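# Slide butter cartons to the bottom of three good lanes

## Task

A shelf has five sloped lanes that carry cartons down to a stop at the lower end. Two lanes are secretly sticky from a dried spill and look no different from the others. Bring each of the three butter cartons so that exactly one ends up resting against the bottom stop of every non-sticky lane. Cartons may be released on any lane, but one released while level will tip onto the slope, which may be judged a drop. Nothing may depend on the robot to stay in place at the end: open the grippers and pull both arms away once finished.

## Robot and tools

Robot: two arms, left_arm and right_arm, each with a parallel two-finger gripper. The names are labels only, not image sides.

Scene frame (used in all result lines): origin on the table top midway between the arms, +x out over the table, +z up, left_arm on the +y side. Positions are in metres, orientations as quaternions wxyz. Reported hand positions can be slightly wrong, more so far from the base.

Gripper axes: fingers point along the gripper's own +z; they close and open along its own y. end_effector_position is the midpoint between the pads, roughly 1 cm back from the tips.

The row (shared by execute_actions and move): one flat list of 14 numbers, each in [-1, 1], always covering both arms even if only one moves. Order: left_arm dx, dy, dz, rx, ry, rz, opening, then right_arm dx, dy, dz, rx, ry, rz, opening. dx..rz are an offset, not a pose: a displacement from the gripper's measured pose, expressed in that gripper's own axes. Scale: 1.0 equals 0.6 m of travel or 180 degrees of turn; rx, ry, rz form a single rotation vector. opening is absolute, not an offset: +1 fully open (0.094 m), -1 closed. Optionally 12 more numbers from 0 to 1 may follow: per-joint stiffness multipliers, six for left_arm then six for right_arm, base to gripper; they persist until changed.

execute_actions(actions): a list of actions; each action is a table of up to 15 rows, one row per 1/30 s step, the last row repeated if the table is shorter. Every row in an action is measured from the gripper pose at the start of that action (for the first action of a call, the pose in the most recent result), not from the previous row. Each step, the command is clipped to within 70 mm and 16 degrees of the current pose, so large offsets need several actions. Calling with an empty list just returns state and images.

move(target, speed, blocking): target is one 14-number row as above, offsets taken from the pose in the latest result that showed one. Grippers travel in straight lines and all arrive together, between 0.5 and 10 s; longer paths are cut at 10 s. speed is the top linear speed per arm in m/s, 0.002 to 0.5 (default 0.25); turning is capped at twice that in rad/s. Openings are applied at the start. Moves do not avoid obstacles or the other arm; grippers can lag, drift, or overshoot speed near full reach. Faster moves and targets set deeper past a contact push harder. With blocking=false the call returns after 0.5 s; until a result shows the move ended, use wait or stop before any new actions or moves.

wait(seconds): 0 to 10; arms hold their last command, returns early if a running move ends. stop(): brakes a running move; it needs stopping distance, fingers keep moving. zoom_image(camera, region): camera is cam_high, cam_left_wrist or cam_right_wrist (all 896x504); region is [x0, y0, x1, y1] in pixels from the top-left, at most 504 by 504. finished_scene(scene): ends the current scene, given its number; irreversible; the result reports success.

Reading results: a state line per arm gives position and quaternion; Joint positions ends with the measured opening in metres; grip_measured is the opening on the command scale (each gripper may read up to about 1 mm off, consistently). Hand target lines show where each controller is currently heading. A move: line reports the ending (done, off_target, moving, held, fault) and limits (paced means the sent pose was clipped; held means a safety check blocked steps, after which the arm may jump faster than speed), plus each gripper's remaining distance. A pose unreachable line means the clearance check altered or blocked the named arm's command. FAULT lines mean an arm stopped; MOTOR HOT appears from 85 °C, and at 100 °C an OVER-TEMPERATURE FAULT drops that arm until it cools, so do not hold loads longer than needed.

Holding position: arms usually end a centimetre or more low, and repeated zero offsets let them sag further. To keep an arm still, send the correcting offset to its desired pose in the first call of a reply and zeros afterward, raising the aim if it still sags. The robot keeps executing its last command while you are thinking.

Gripping: command an opening below grip_measured, about 0.03 under for a firm hold, less for lighter. Pads push up to roughly 50 to 62 N, less on very thin parts, with a brief spike on first contact.

For this task: lane stickiness is invisible, so test lanes (watch whether a released carton slides down to the stop) and retrieve cartons from sticky lanes. Release cartons already tilted to match the lane slope, low over the surface, so they do not tip or fall. Confirm each carton rests at a bottom stop without support, then open and withdraw both arms before finishing.

Avoid: arms colliding or pressing each other, objects pushed or dropped off the table, hard or fast impacts, strong pushes, and slips from a loose grip. Occasional external tugs on held items or nudges to loose ones may occur.

Each tool is called by a JSON object that holds its "op" and its "data", one argument or row to a line.

## Session

{"op": "execute_actions", "data": {
  "actions": []
}}

Scene clock: 0.00 s.
left_arm: end_effector_position=(+0.6513, -0.0356, +0.3129) grip_measured=+1.000 end_effector_quat_wxyz=(+0.709, +0.624, +0.260, -0.204) | right_arm: end_effector_position=(+0.1897, -0.4797, +0.4000) grip_measured=+1.000 end_effector_quat_wxyz=(+0.175, +0.373, +0.802, -0.432)
Joint positions: left_arm=[-0.368  1.883  1.364  0.757  1.192  0.674  0.094] | right_arm=[-0.465  0.961  1.184 -1.36   0.898  0.285  0.094]
Joint velocities: left_arm=[-0.015 -0.005 -0.012  0.017  0.022 -0.007  0.   ] | right_arm=[-0.015 -0.005 -0.007  0.017 -0.037 -0.007  0.   ]
Motor temperatures (°C, as the motors report them): left_arm=[24 27 25 26 25 26] | right_arm=[27 24 24 27 24 23]
Hand target (left_arm): +0.656, -0.037, +0.315; +0.711, +0.624, +0.256, -0.201
Hand target (right_arm): +0.192, -0.481, +0.412; +0.187, +0.378, +0.798, -0.431
Joint stiffness scale: left_arm=[1. 1. 1. 1. 1. 1.] | right_arm=[1. 1. 1. 1. 1. 1.]

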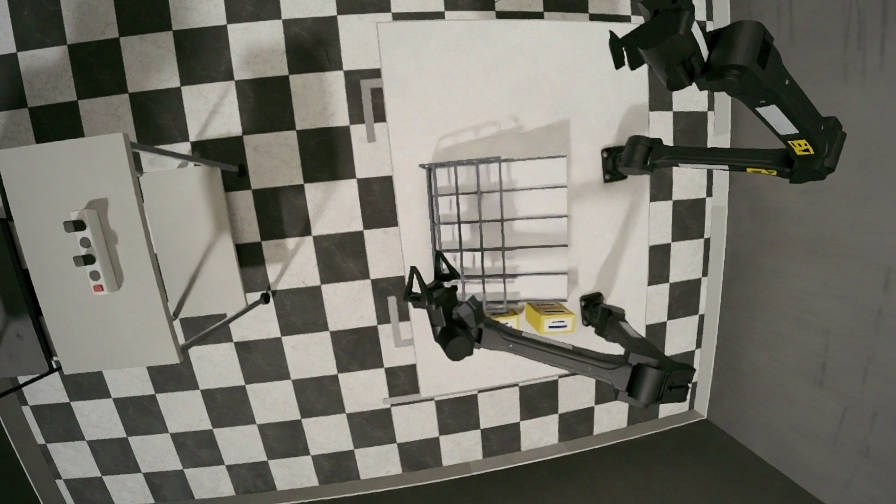

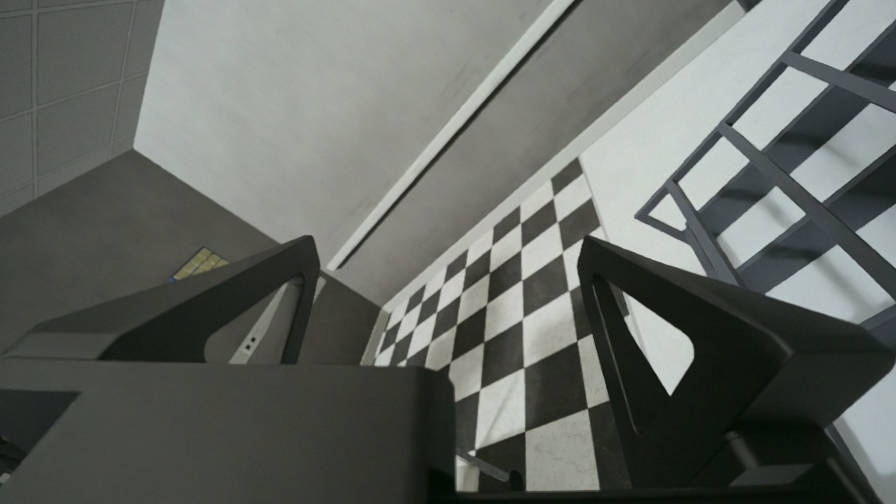

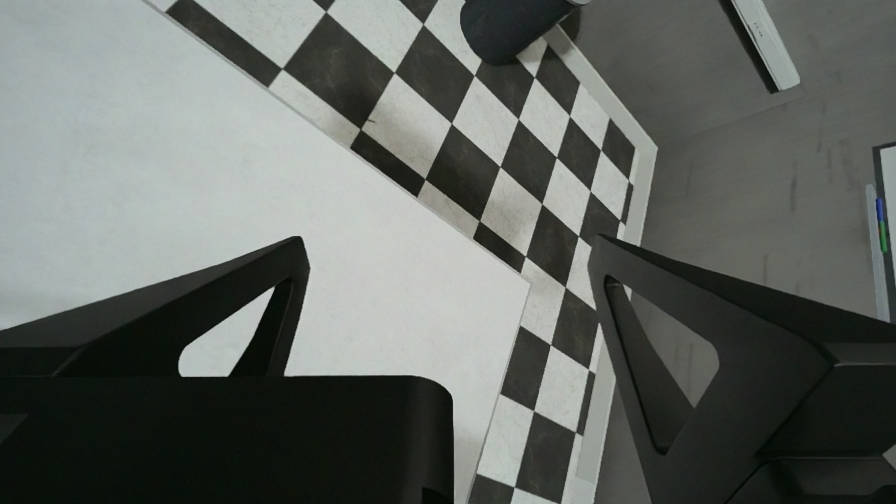

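{"op": "zoom_image", "data": {
  "camera": "cam_high",
  "region": [380, 120, 660, 380]
}}

Region (380, 120, 660, 380) of cam_high's 896x504 image, scaled by 1.800, with more detail than that image has; it fills the top 468 rows of this view, and the rest is white.

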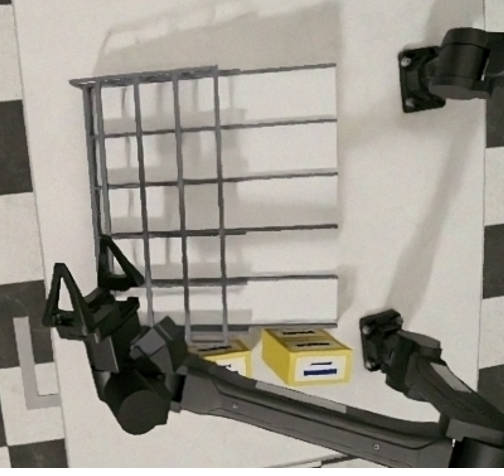

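{"op": "move", "data": {
  "target": [-0.608,-0.331,-0.633,0.518,0.149,0.190,1,0,0,0,0,0,0,1]
}}

Scene clock: 15.10 s.
left_arm: end_effector_position=(+0.5949, +0.0002, +0.3387) grip_measured=+1.000 end_effector_quat_wxyz=(+0.667, +0.672, +0.238, -0.213) | right_arm: end_effector_position=(+0.1897, -0.4797, +0.4000) grip_measured=+1.000 end_effector_quat_wxyz=(+0.175, +0.373, +0.802, -0.432)
Joint positions: left_arm=[-0.322  1.685  1.277  0.332  1.331  0.995  0.094] | right_arm=[-0.465  0.961  1.184 -1.36   0.898  0.285  0.094]
Joint velocities: left_arm=[-0.005 -0.005  0.007 -0.002  0.037 -0.022  0.   ] | right_arm=[-0.005 -0.015  0.002 -0.012 -0.081 -0.081  0.   ]
Motor temperatures (°C, as the motors report them): left_arm=[24 28 28 26 25 26] | right_arm=[27 24 28 27 25 23]
Hand target (left_arm): +0.598, -0.004, +0.329; +0.665, +0.672, +0.241, -0.219
Hand target (right_arm): +0.190, -0.480, +0.400; +0.175, +0.373, +0.802, -0.432
Off the commanded pose (left_arm): 0.495 m, 96 deg; position and orientation clipped at the last step of the last action.
Off the commanded pose (right_arm): 0.000 m, 0 deg.
Joint stiffness scale: left_arm=[1. 1. 1. 1. 1. 1.] | right_arm=[1. 1. 1. 1. 1. 1.]
move: held (left_arm); limits=paced,held; held on 101 of 117 steps (left_arm), including the last (left_arm)
pose unreachable (left arm): on one or more control steps of this call, first in action 0 (counted from 0), this arm could not follow its commanded pose, so it was not sent that pose on those steps. On the call's last step it was still not sent that pose. It may still have moved: this result reports where it is.
cause: the commanded pose would bring two parts of the arm too close to each other (its wrist (the part past joint 4) and its wrist camera, with joints 5 (wrist yaw) and 6 (wrist roll) between them).

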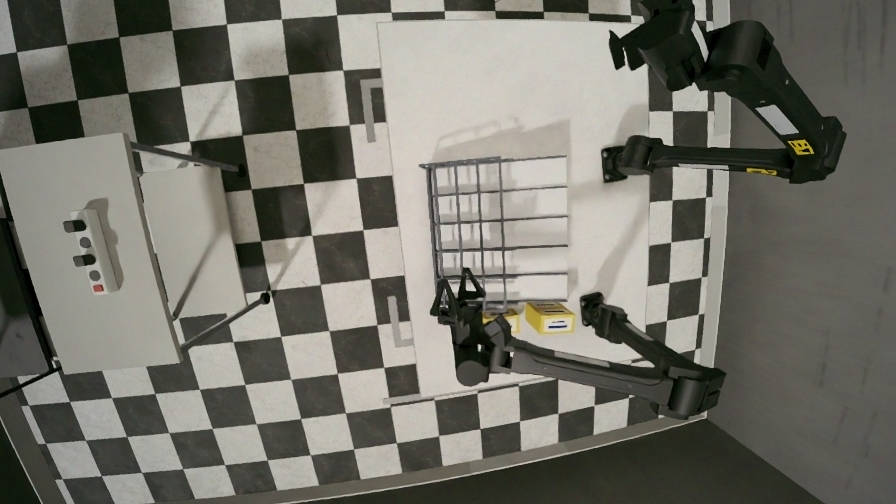

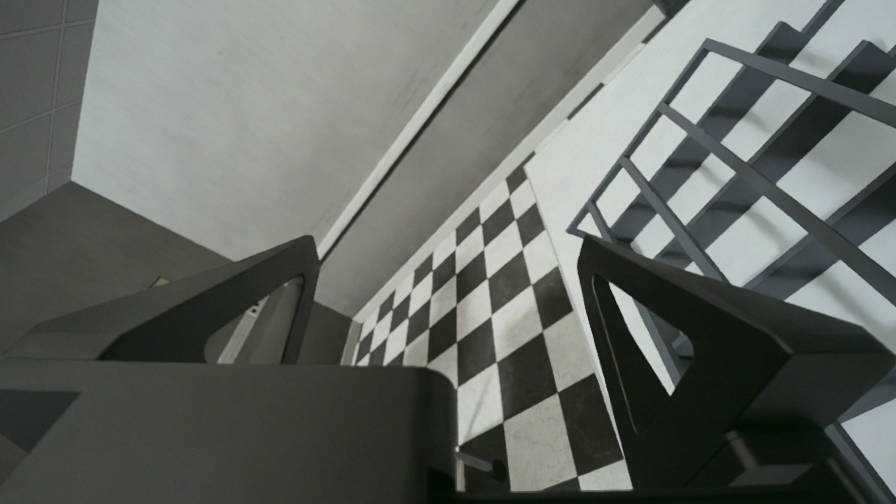

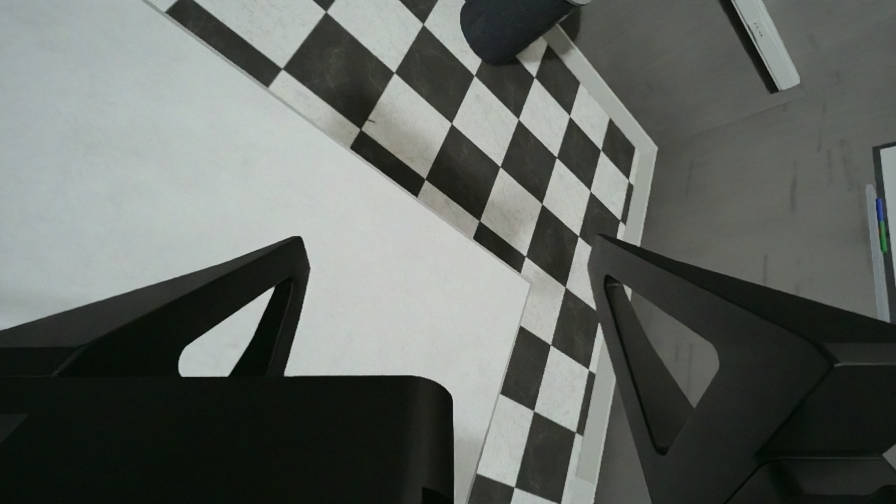

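{"op": "move", "data": {
  "target": [-0.057,-0.049,-0.252,-0.217,0.286,-0.006,1,0,0,0,0,0,0,1]
}}

Scene clock: 22.37 s.
left_arm: end_effector_position=(+0.5498, +0.1552, +0.3512) grip_measured=+1.000 end_effector_quat_wxyz=(+0.680, +0.442, +0.554, +0.188) | right_arm: end_effector_position=(+0.1897, -0.4797, +0.4000) grip_measured=+1.000 end_effector_quat_wxyz=(+0.175, +0.373, +0.802, -0.432)
Joint positions: left_arm=[-0.296  1.147  0.74   0.403  0.221  0.943  0.094] | right_arm=[-0.465  0.961  1.184 -1.36   0.898  0.285  0.094]
Joint velocities: left_arm=[ 0.015 -0.005  0.007 -0.007 -0.095 -0.007  0.   ] | right_arm=[ 0.005  0.005  0.007  0.007  0.022 -0.022  0.   ]
Motor temperatures (°C, as the motors report them): left_arm=[24 28 28 26 25 26] | right_arm=[27 24 28 27 25 23]
Hand target (left_arm): +0.545, +0.151, +0.342; +0.677, +0.442, +0.561, +0.177
Hand target (right_arm): +0.190, -0.480, +0.400; +0.175, +0.373, +0.802, -0.432
Off the commanded pose (left_arm): 0.014 m, 1 deg.
Off the commanded pose (right_arm): 0.000 m, 0 deg.
Joint stiffness scale: left_arm=[1. 1. 1. 1. 1. 1.] | right_arm=[1. 1. 1. 1. 1. 1.]
move: off_target (left_arm)

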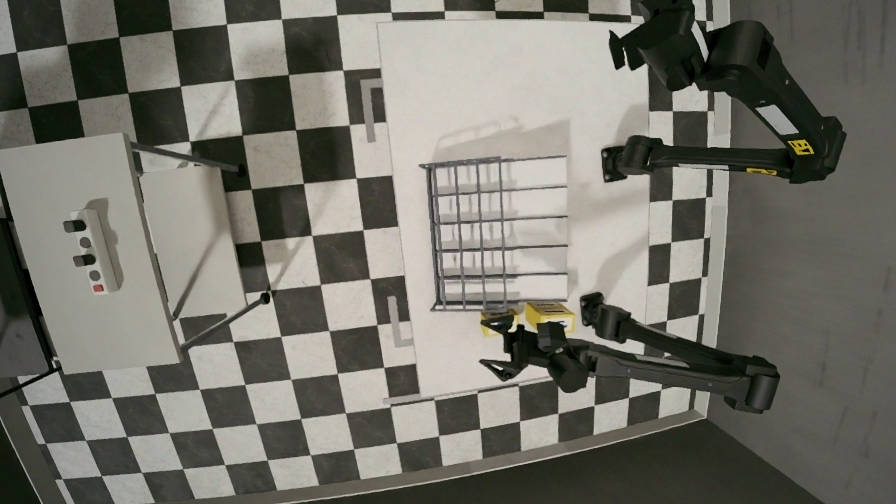

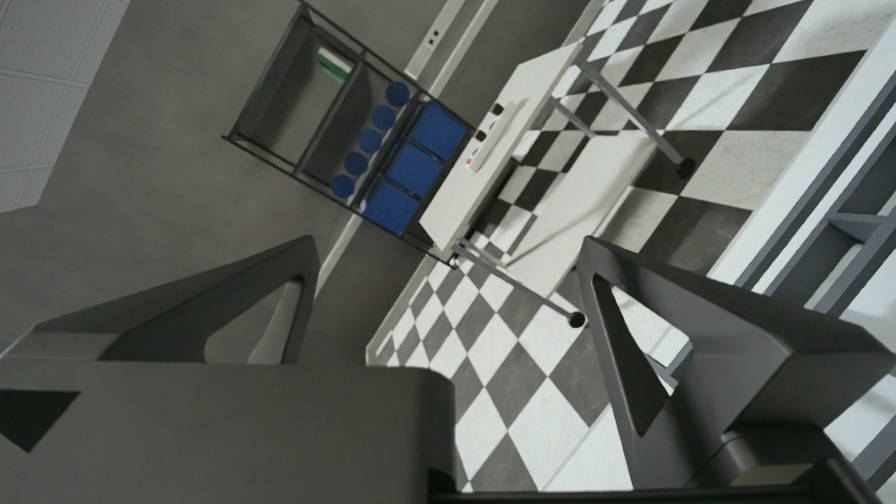

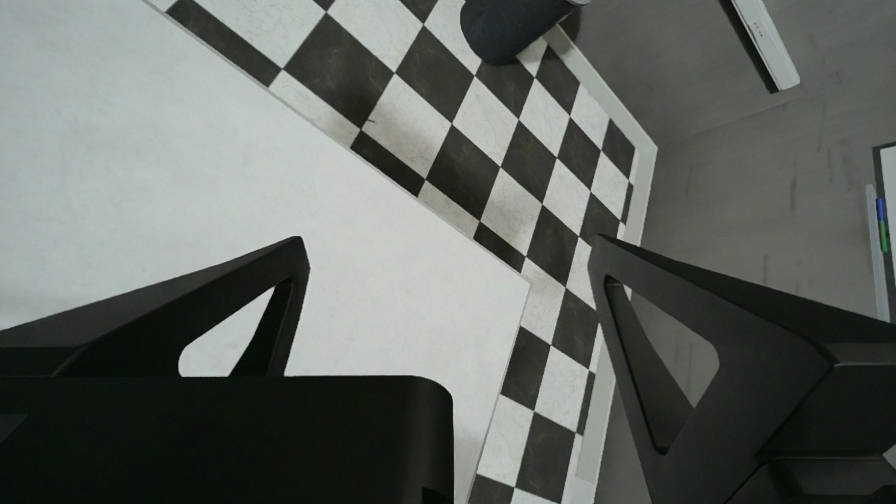

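{"op": "move", "data": {
  "target": [0.022,0.013,-0.555,0.141,0.512,-0.333,1,0,0,0,0,0,0,1]
}}

Scene clock: 31.80 s.
left_arm: end_effector_position=(+0.2565, +0.3015, +0.3610) grip_measured=+1.000 end_effector_quat_wxyz=(+0.168, +0.015, +0.986, +0.017) | right_arm: end_effector_position=(+0.1897, -0.4797, +0.4000) grip_measured=+1.000 end_effector_quat_wxyz=(+0.175, +0.373, +0.802, -0.432)
Joint positions: left_arm=[-0.051  0.727  1.159 -1.665 -0.008  0.095  0.094] | right_arm=[-0.465  0.961  1.184 -1.36   0.898  0.285  0.094]
Joint velocities: left_arm=[-0.005  0.005  0.002 -0.007  0.037  0.037  0.   ] | right_arm=[ 0.005 -0.005 -0.007  0.012  0.037  0.007  0.   ]
Motor temperatures (°C, as the motors report them): left_arm=[24 28 29 26 25 26] | right_arm=[27 24 29 27 25 23]
Hand target (left_arm): +0.252, +0.303, +0.353; +0.149, +0.004, +0.989, +0.014
Hand target (right_arm): +0.190, -0.480, +0.400; +0.175, +0.373, +0.802, -0.432
Off the commanded pose (left_arm): 0.012 m, 20 deg; orientation clipped at the last step of the last action.
Off the commanded pose (right_arm): 0.000 m, 0 deg.
Joint stiffness scale: left_arm=[1. 1. 1. 1. 1. 1.] | right_arm=[1. 1. 1. 1. 1. 1.]
joint sent to its limit (left arm) — the command would take joint 4 (wrist pitch) past its lower limit, so that joint was sent only as far as its limit.
move: off_target (left_arm); limits=paced

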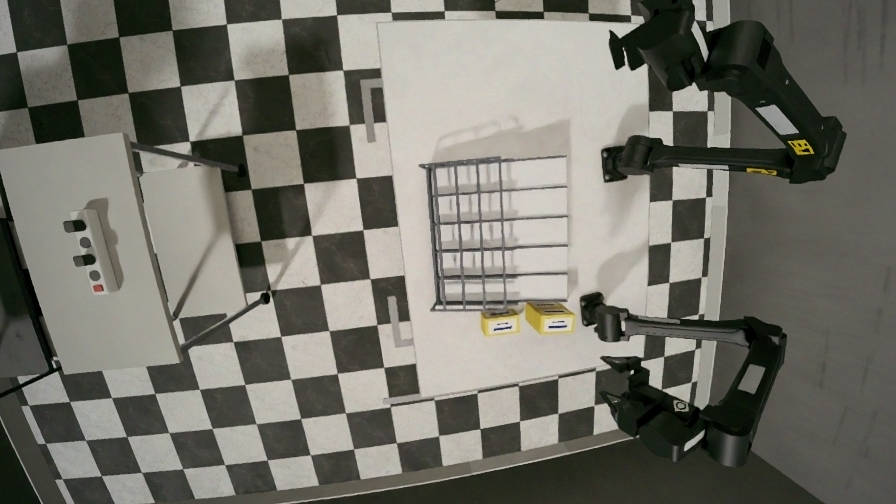

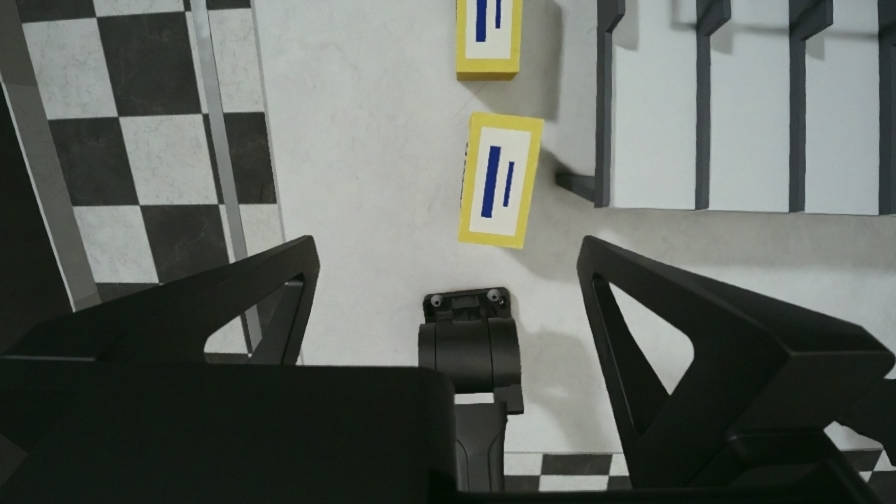

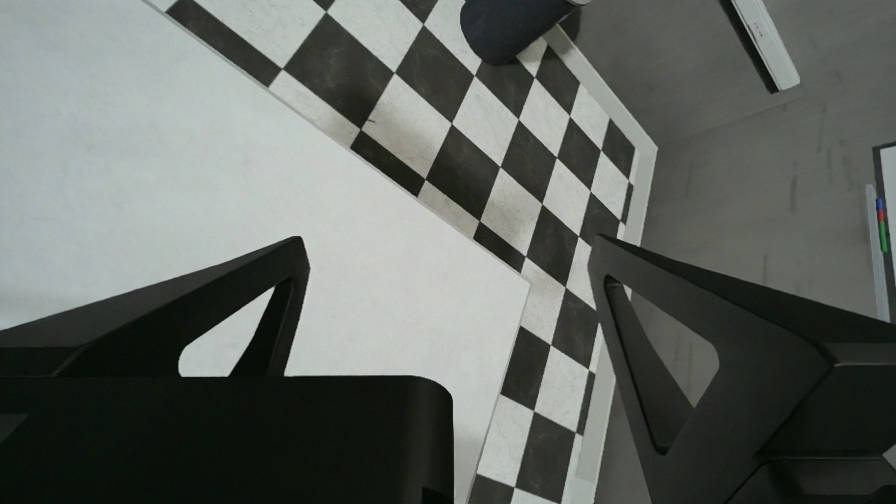

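{"op": "move", "data": {
  "target": [0.225,-0.06,0.203,0,0.106,0,1,0,0,0,0,0,0,1]
}}

Scene clock: 37.37 s.
left_arm: end_effector_position=(+0.1748, +0.2725, +0.2027) grip_measured=+1.000 end_effector_quat_wxyz=(+0.023, +0.017, +0.999, +0.016) | right_arm: end_effector_position=(+0.1897, -0.4797, +0.4000) grip_measured=+1.000 end_effector_quat_wxyz=(+0.175, +0.373, +0.802, -0.432)
Joint positions: left_arm=[-0.272  0.582  0.72  -1.669 -0.038 -0.124  0.094] | right_arm=[-0.465  0.961  1.184 -1.36   0.898  0.285  0.094]
Joint velocities: left_arm=[-0.005 -0.015 -0.012 -0.007 -0.007 -0.11   0.   ] | right_arm=[-0.005 -0.005 -0.002 -0.007 -0.095  0.051  0.   ]
Motor temperatures (°C, as the motors report them): left_arm=[24 28 29 26 25 26] | right_arm=[27 24 29 27 25 23]
Hand target (left_arm): +0.169, +0.272, +0.200; +0.014, +0.013, +1.000, +0.016
Hand target (right_arm): +0.190, -0.480, +0.400; +0.175, +0.373, +0.802, -0.432
Off the commanded pose (left_arm): 0.007 m, 2 deg.
Off the commanded pose (right_arm): 0.000 m, 0 deg.
Joint stiffness scale: left_arm=[1. 1. 1. 1. 1. 1.] | right_arm=[1. 1. 1. 1. 1. 1.]
joint sent to its limit (left arm) — the command would take joint 4 (wrist pitch) past its lower limit, so that joint was sent only as far as its limit.
move: done

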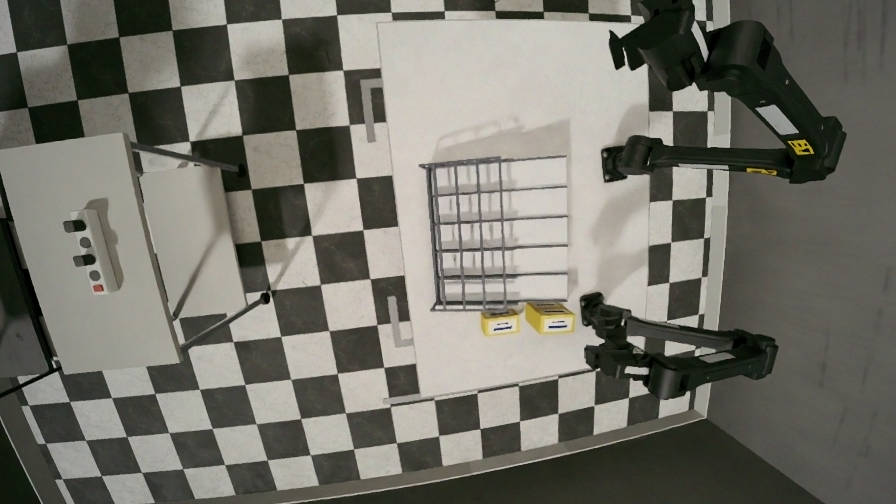

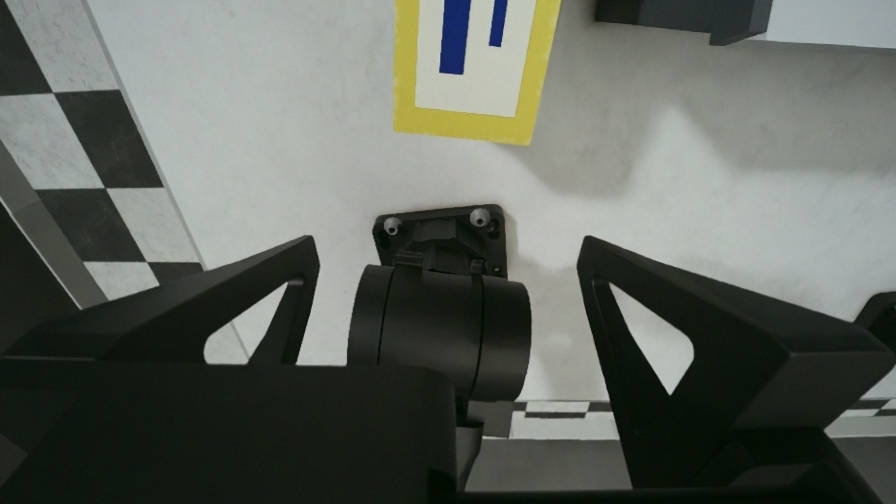

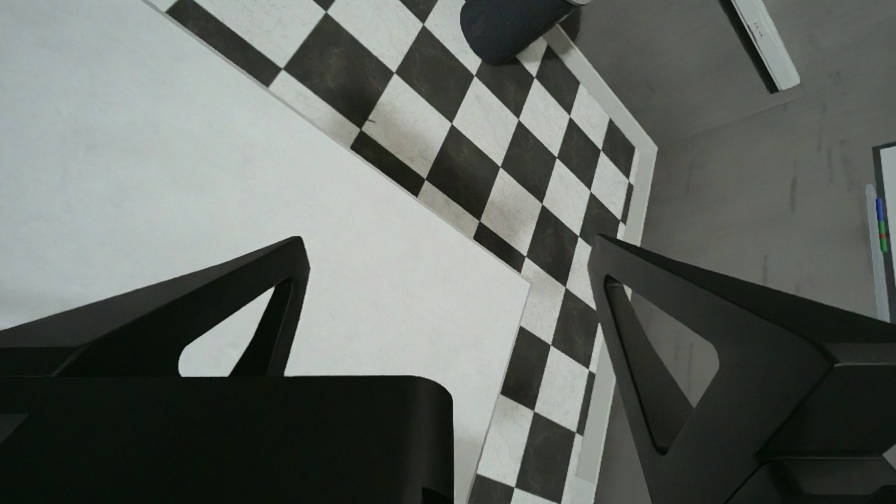

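{"op": "move", "data": {
  "target": [-0.217,-0.03,0,0,0,0,1,0,0,0,0,0,0,1]
}}

Scene clock: 41.27 s.
left_arm: end_effector_position=(+0.2885, +0.2543, +0.1883) grip_measured=+1.000 end_effector_quat_wxyz=(-0.007, +0.016, +1.000, +0.020) | right_arm: end_effector_position=(+0.1897, -0.4797, +0.4000) grip_measured=+1.000 end_effector_quat_wxyz=(+0.175, +0.373, +0.802, -0.432)
Joint positions: left_arm=[-0.272  0.994  0.86  -1.456 -0.038 -0.126  0.094] | right_arm=[-0.465  0.961  1.184 -1.36   0.898  0.285  0.094]
Joint velocities: left_arm=[-0.005 -0.015 -0.002 -0.012  0.022  0.022  0.   ] | right_arm=[ 0.005  0.005  0.007 -0.002 -0.095  0.007  0.   ]
Motor temperatures (°C, as the motors report them): left_arm=[24 28 29 26 25 26] | right_arm=[27 24 29 27 25 23]
Hand target (left_arm): +0.304, +0.250, +0.206; +0.023, +0.017, +0.999, +0.016
Hand target (right_arm): +0.190, -0.480, +0.400; +0.175, +0.373, +0.802, -0.432
Off the commanded pose (left_arm): 0.026 m, 3 deg.
Off the commanded pose (right_arm): 0.000 m, 0 deg.
Joint stiffness scale: left_arm=[1. 1. 1. 1. 1. 1.] | right_arm=[1. 1. 1. 1. 1. 1.]
move: off_target (left_arm)

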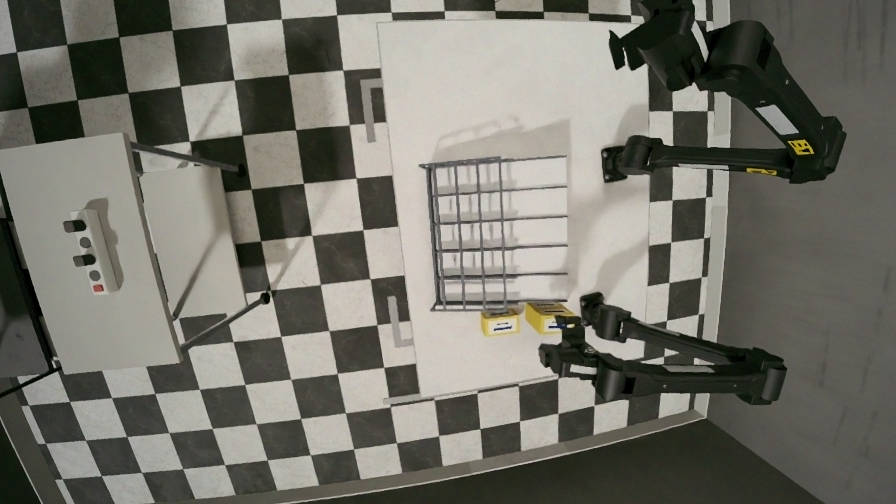

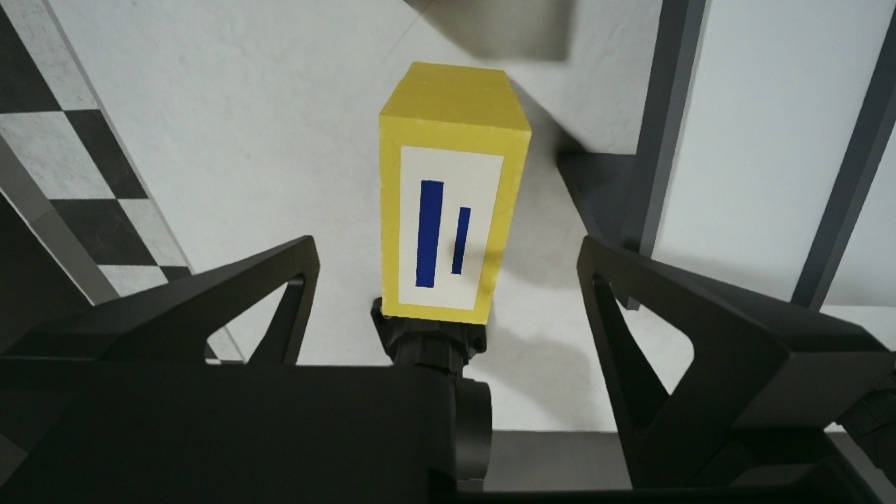

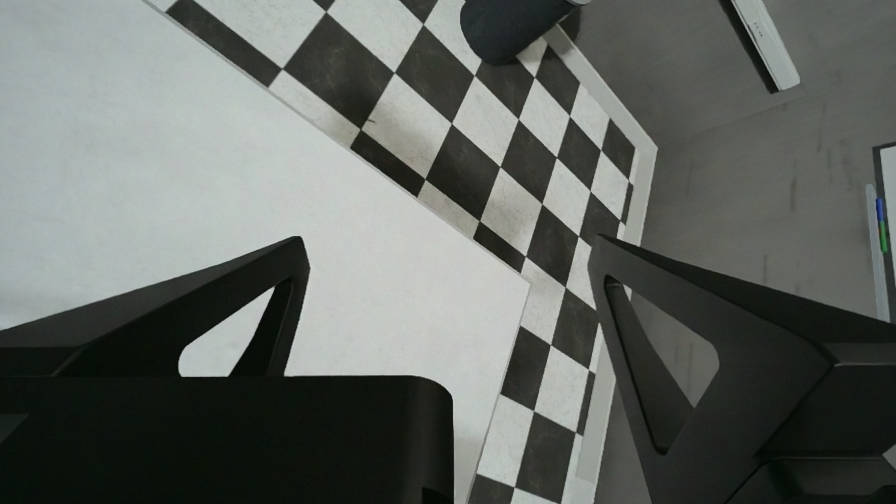

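{"op": "move", "data": {
  "target": [0,0,0.08,0,0,0,1,0,0,0,0,0,0,1],
  "speed": 0.1
}}

Scene clock: 49.63 s.
left_arm: end_effector_position=(+0.2866, +0.2546, +0.1468) grip_measured=+1.000 end_effector_quat_wxyz=(-0.006, +0.016, +1.000, +0.020) | right_arm: end_effector_position=(+0.1897, -0.4797, +0.4000) grip_measured=+1.000 end_effector_quat_wxyz=(+0.175, +0.373, +0.802, -0.432)
Joint positions: left_arm=[-0.272  1.011  0.76  -1.337 -0.038 -0.126  0.094] | right_arm=[-0.465  0.961  1.184 -1.36   0.898  0.285  0.094]
Joint velocities: left_arm=[ 0.005 -0.024  0.002 -0.002  0.051  0.037  0.   ] | right_arm=[-0.005  0.005 -0.007 -0.002  0.081  0.022  0.   ]
Motor temperatures (°C, as the motors report them): left_arm=[24 27 30 26 25 26] | right_arm=[27 24 29 27 25 23]
Hand target (left_arm): +0.287, +0.256, +0.140; -0.007, +0.016, +1.000, +0.020
Hand target (right_arm): +0.190, -0.480, +0.400; +0.175, +0.373, +0.802, -0.432
Off the commanded pose (left_arm): 0.007 m, 0 deg.
Off the commanded pose (right_arm): 0.000 m, 0 deg.
Joint stiffness scale: left_arm=[1. 1. 1. 1. 1. 1.] | right_arm=[1. 1. 1. 1. 1. 1.]
move: done

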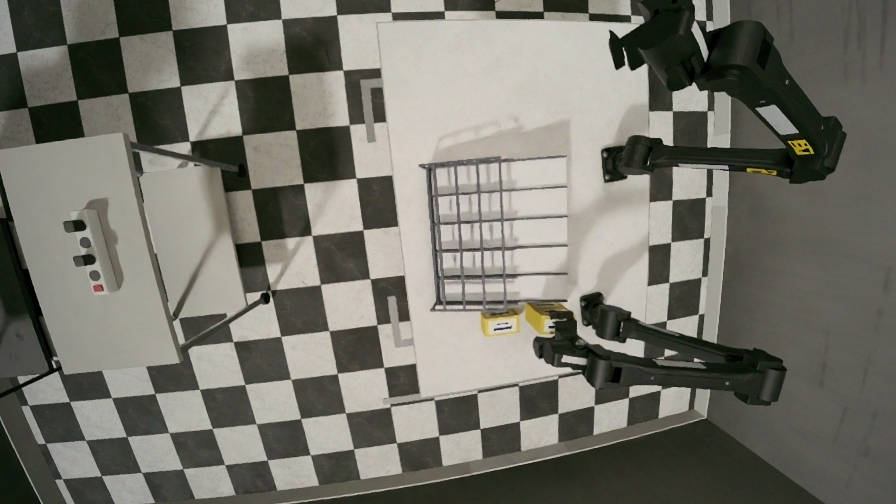

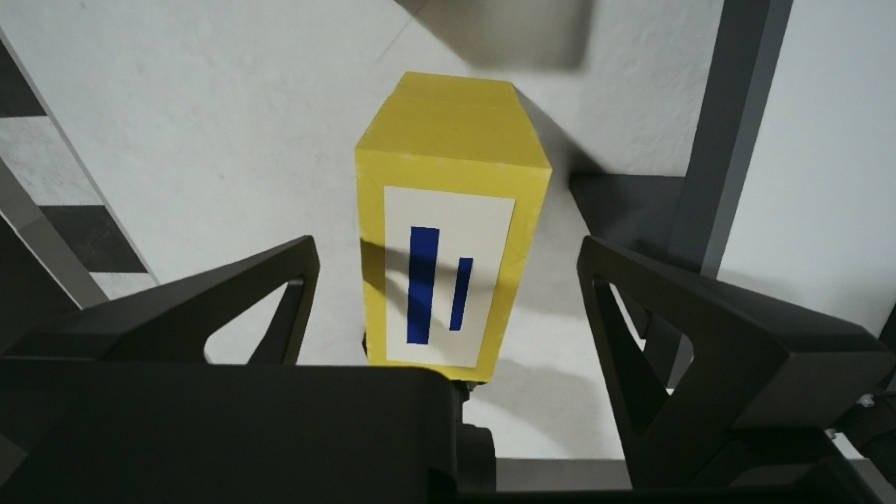

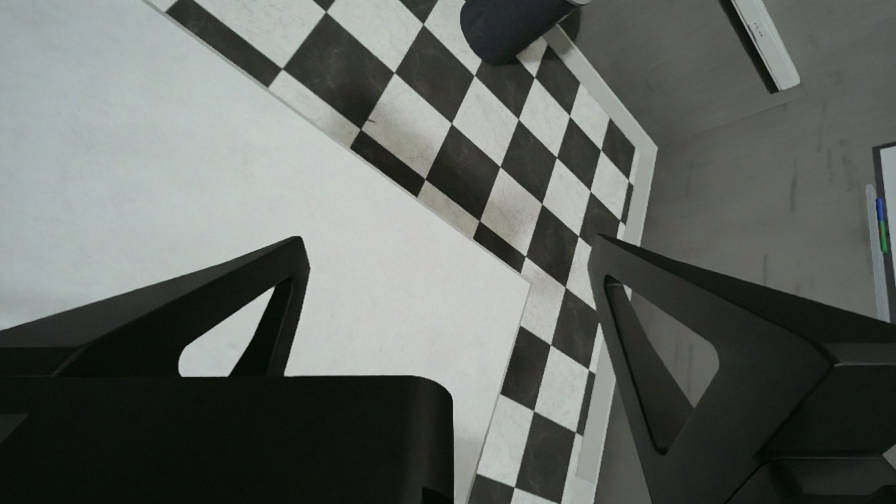

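{"op": "move", "data": {
  "target": [0.03,0,0.085,0,0,0,1,0,0,0,0,0,0,1],
  "speed": 0.08
}}

{"op": "move", "data": {
  "target": [0,0,0,0,0,0,0.2,0,0,0,0,0,0,1]
}}

Scene clock: 53.37 s.
left_arm: end_effector_position=(+0.2676, +0.2577, +0.0994) grip_measured=+1.000 end_effector_quat_wxyz=(-0.012, +0.016, +1.000, +0.021) | right_arm: end_effector_position=(+0.1897, -0.4797, +0.4000) grip_measured=+1.000 end_effector_quat_wxyz=(+0.175, +0.373, +0.802, -0.432)
Joint positions: left_arm=[-0.272  1.009  0.628 -1.219 -0.038 -0.126  0.094] | right_arm=[-0.465  0.961  1.184 -1.36   0.898  0.285  0.094]
Joint velocities: left_arm=[ 0.015 -0.015 -0.002  0.007  0.007  0.007  0.   ] | right_arm=[-0.005 -0.015 -0.007  0.012 -0.051 -0.037  0.   ]
Motor temperatures (°C, as the motors report them): left_arm=[24 27 30 26 25 26] | right_arm=[27 24 29 27 25 23]
Hand target (left_arm): +0.268, +0.257, +0.096; -0.006, +0.016, +1.000, +0.020
Hand target (right_arm): +0.190, -0.480, +0.400; +0.175, +0.373, +0.802, -0.432
Off the commanded pose (left_arm): 0.003 m, 1 deg.
Off the commanded pose (right_arm): 0.000 m, 0 deg.
Joint stiffness scale: left_arm=[1. 1. 1. 1. 1. 1.] | right_arm=[1. 1. 1. 1. 1. 1.]
move: done

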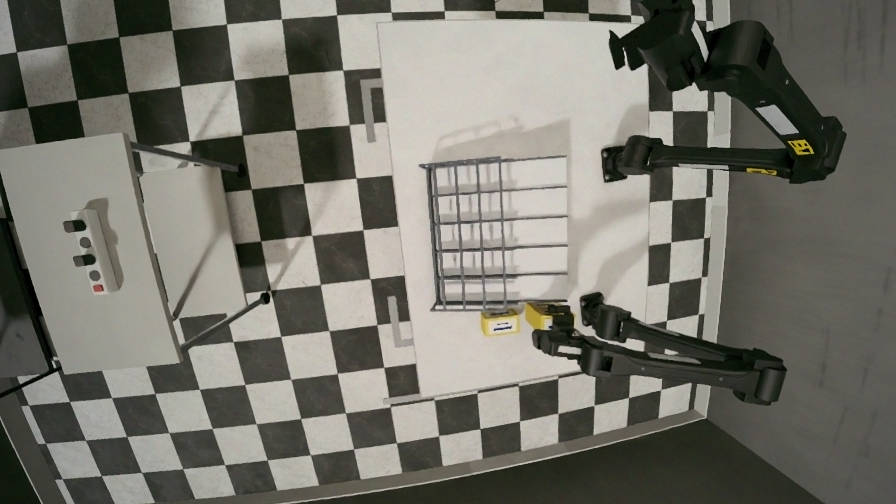

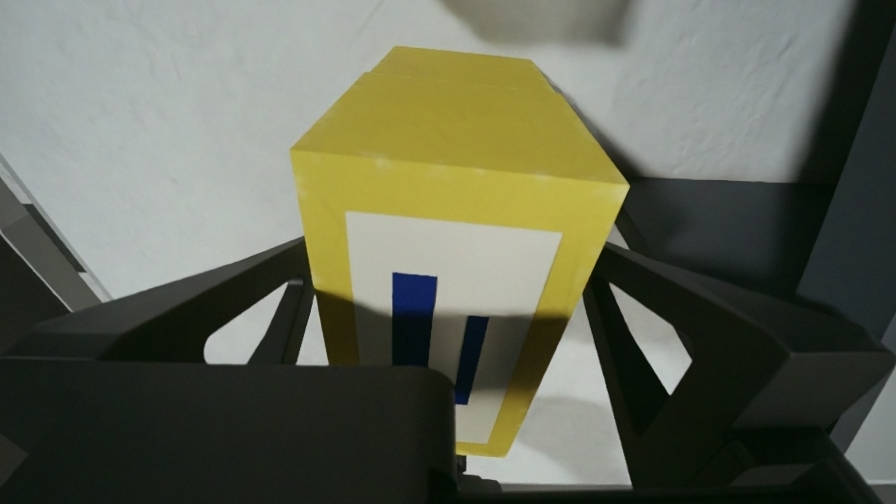

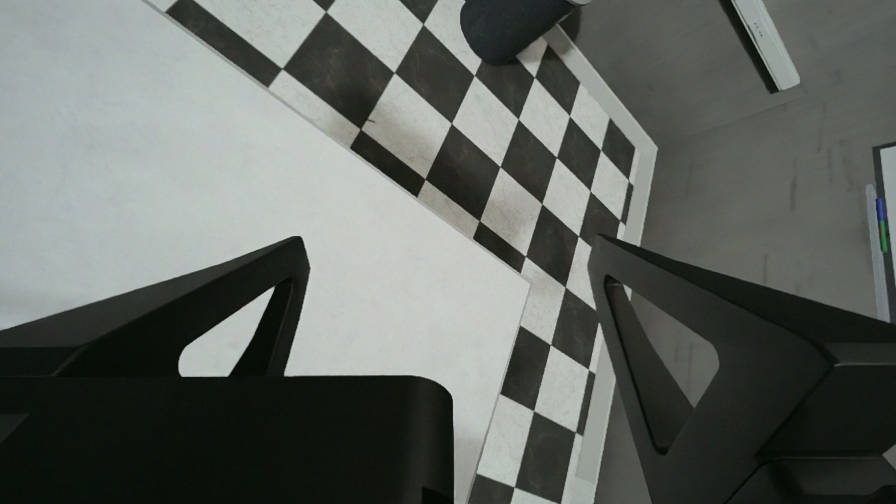

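Scene clock: 53.87 s.
left_arm: end_effector_position=(+0.2676, +0.2579, +0.0994) grip_measured=+0.365 end_effector_quat_wxyz=(-0.012, +0.016, +1.000, +0.021) | right_arm: end_effector_position=(+0.1897, -0.4797, +0.4000) grip_measured=+1.000 end_effector_quat_wxyz=(+0.175, +0.373, +0.802, -0.432)
Joint positions: left_arm=[-0.272  1.009  0.628 -1.219 -0.039 -0.126  0.064] | right_arm=[-0.465  0.961  1.184 -1.36   0.898  0.285  0.094]
Joint velocities: left_arm=[-0.005  0.005 -0.012 -0.007 -0.022 -0.022  0.001] | right_arm=[-0.005  0.005 -0.007  0.002 -0.007  0.051  0.   ]
Motor temperatures (°C, as the motors report them): left_arm=[24 27 30 26 25 26] | right_arm=[27 24 29 27 25 23]
Hand target (left_arm): +0.268, +0.258, +0.099; -0.012, +0.016, +1.000, +0.021
Hand target (right_arm): +0.190, -0.480, +0.400; +0.175, +0.373, +0.802, -0.432
Off the commanded pose (left_arm): 0.000 m, 0 deg.
Off the commanded pose (right_arm): 0.000 m, 0 deg.
Joint stiffness scale: left_arm=[1. 1. 1. 1. 1. 1.] | right_arm=[1. 1. 1. 1. 1. 1.]
move: done

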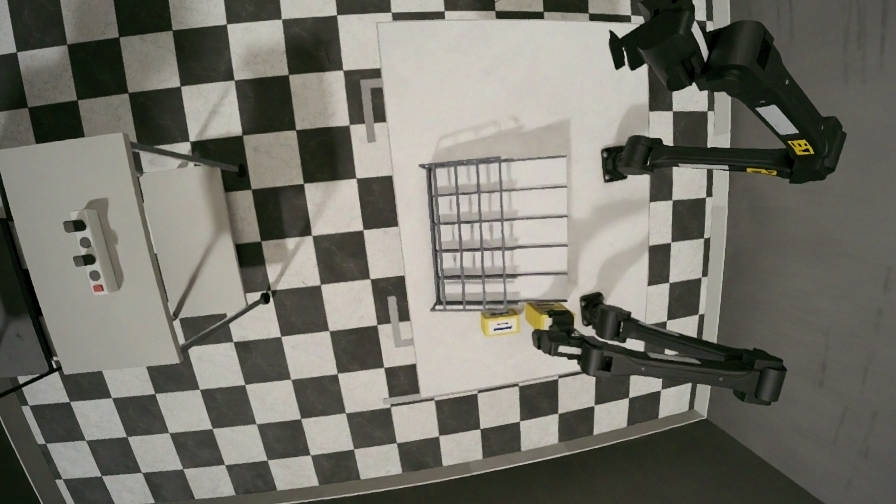

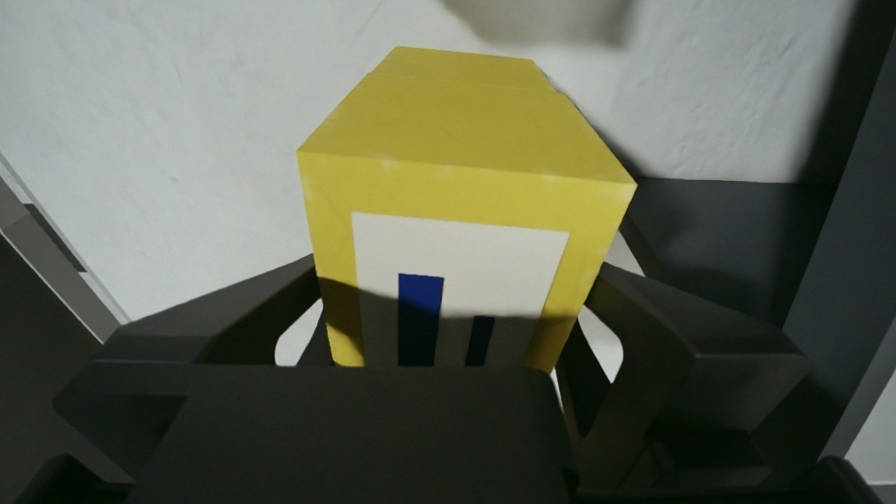

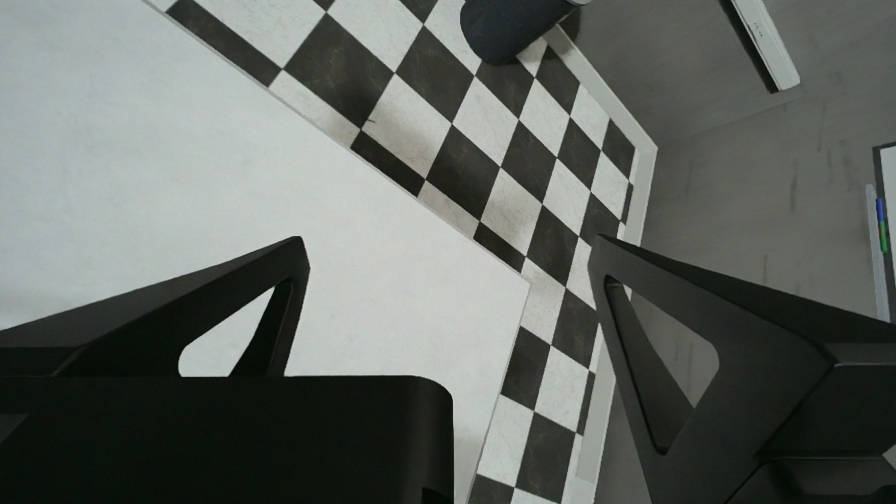

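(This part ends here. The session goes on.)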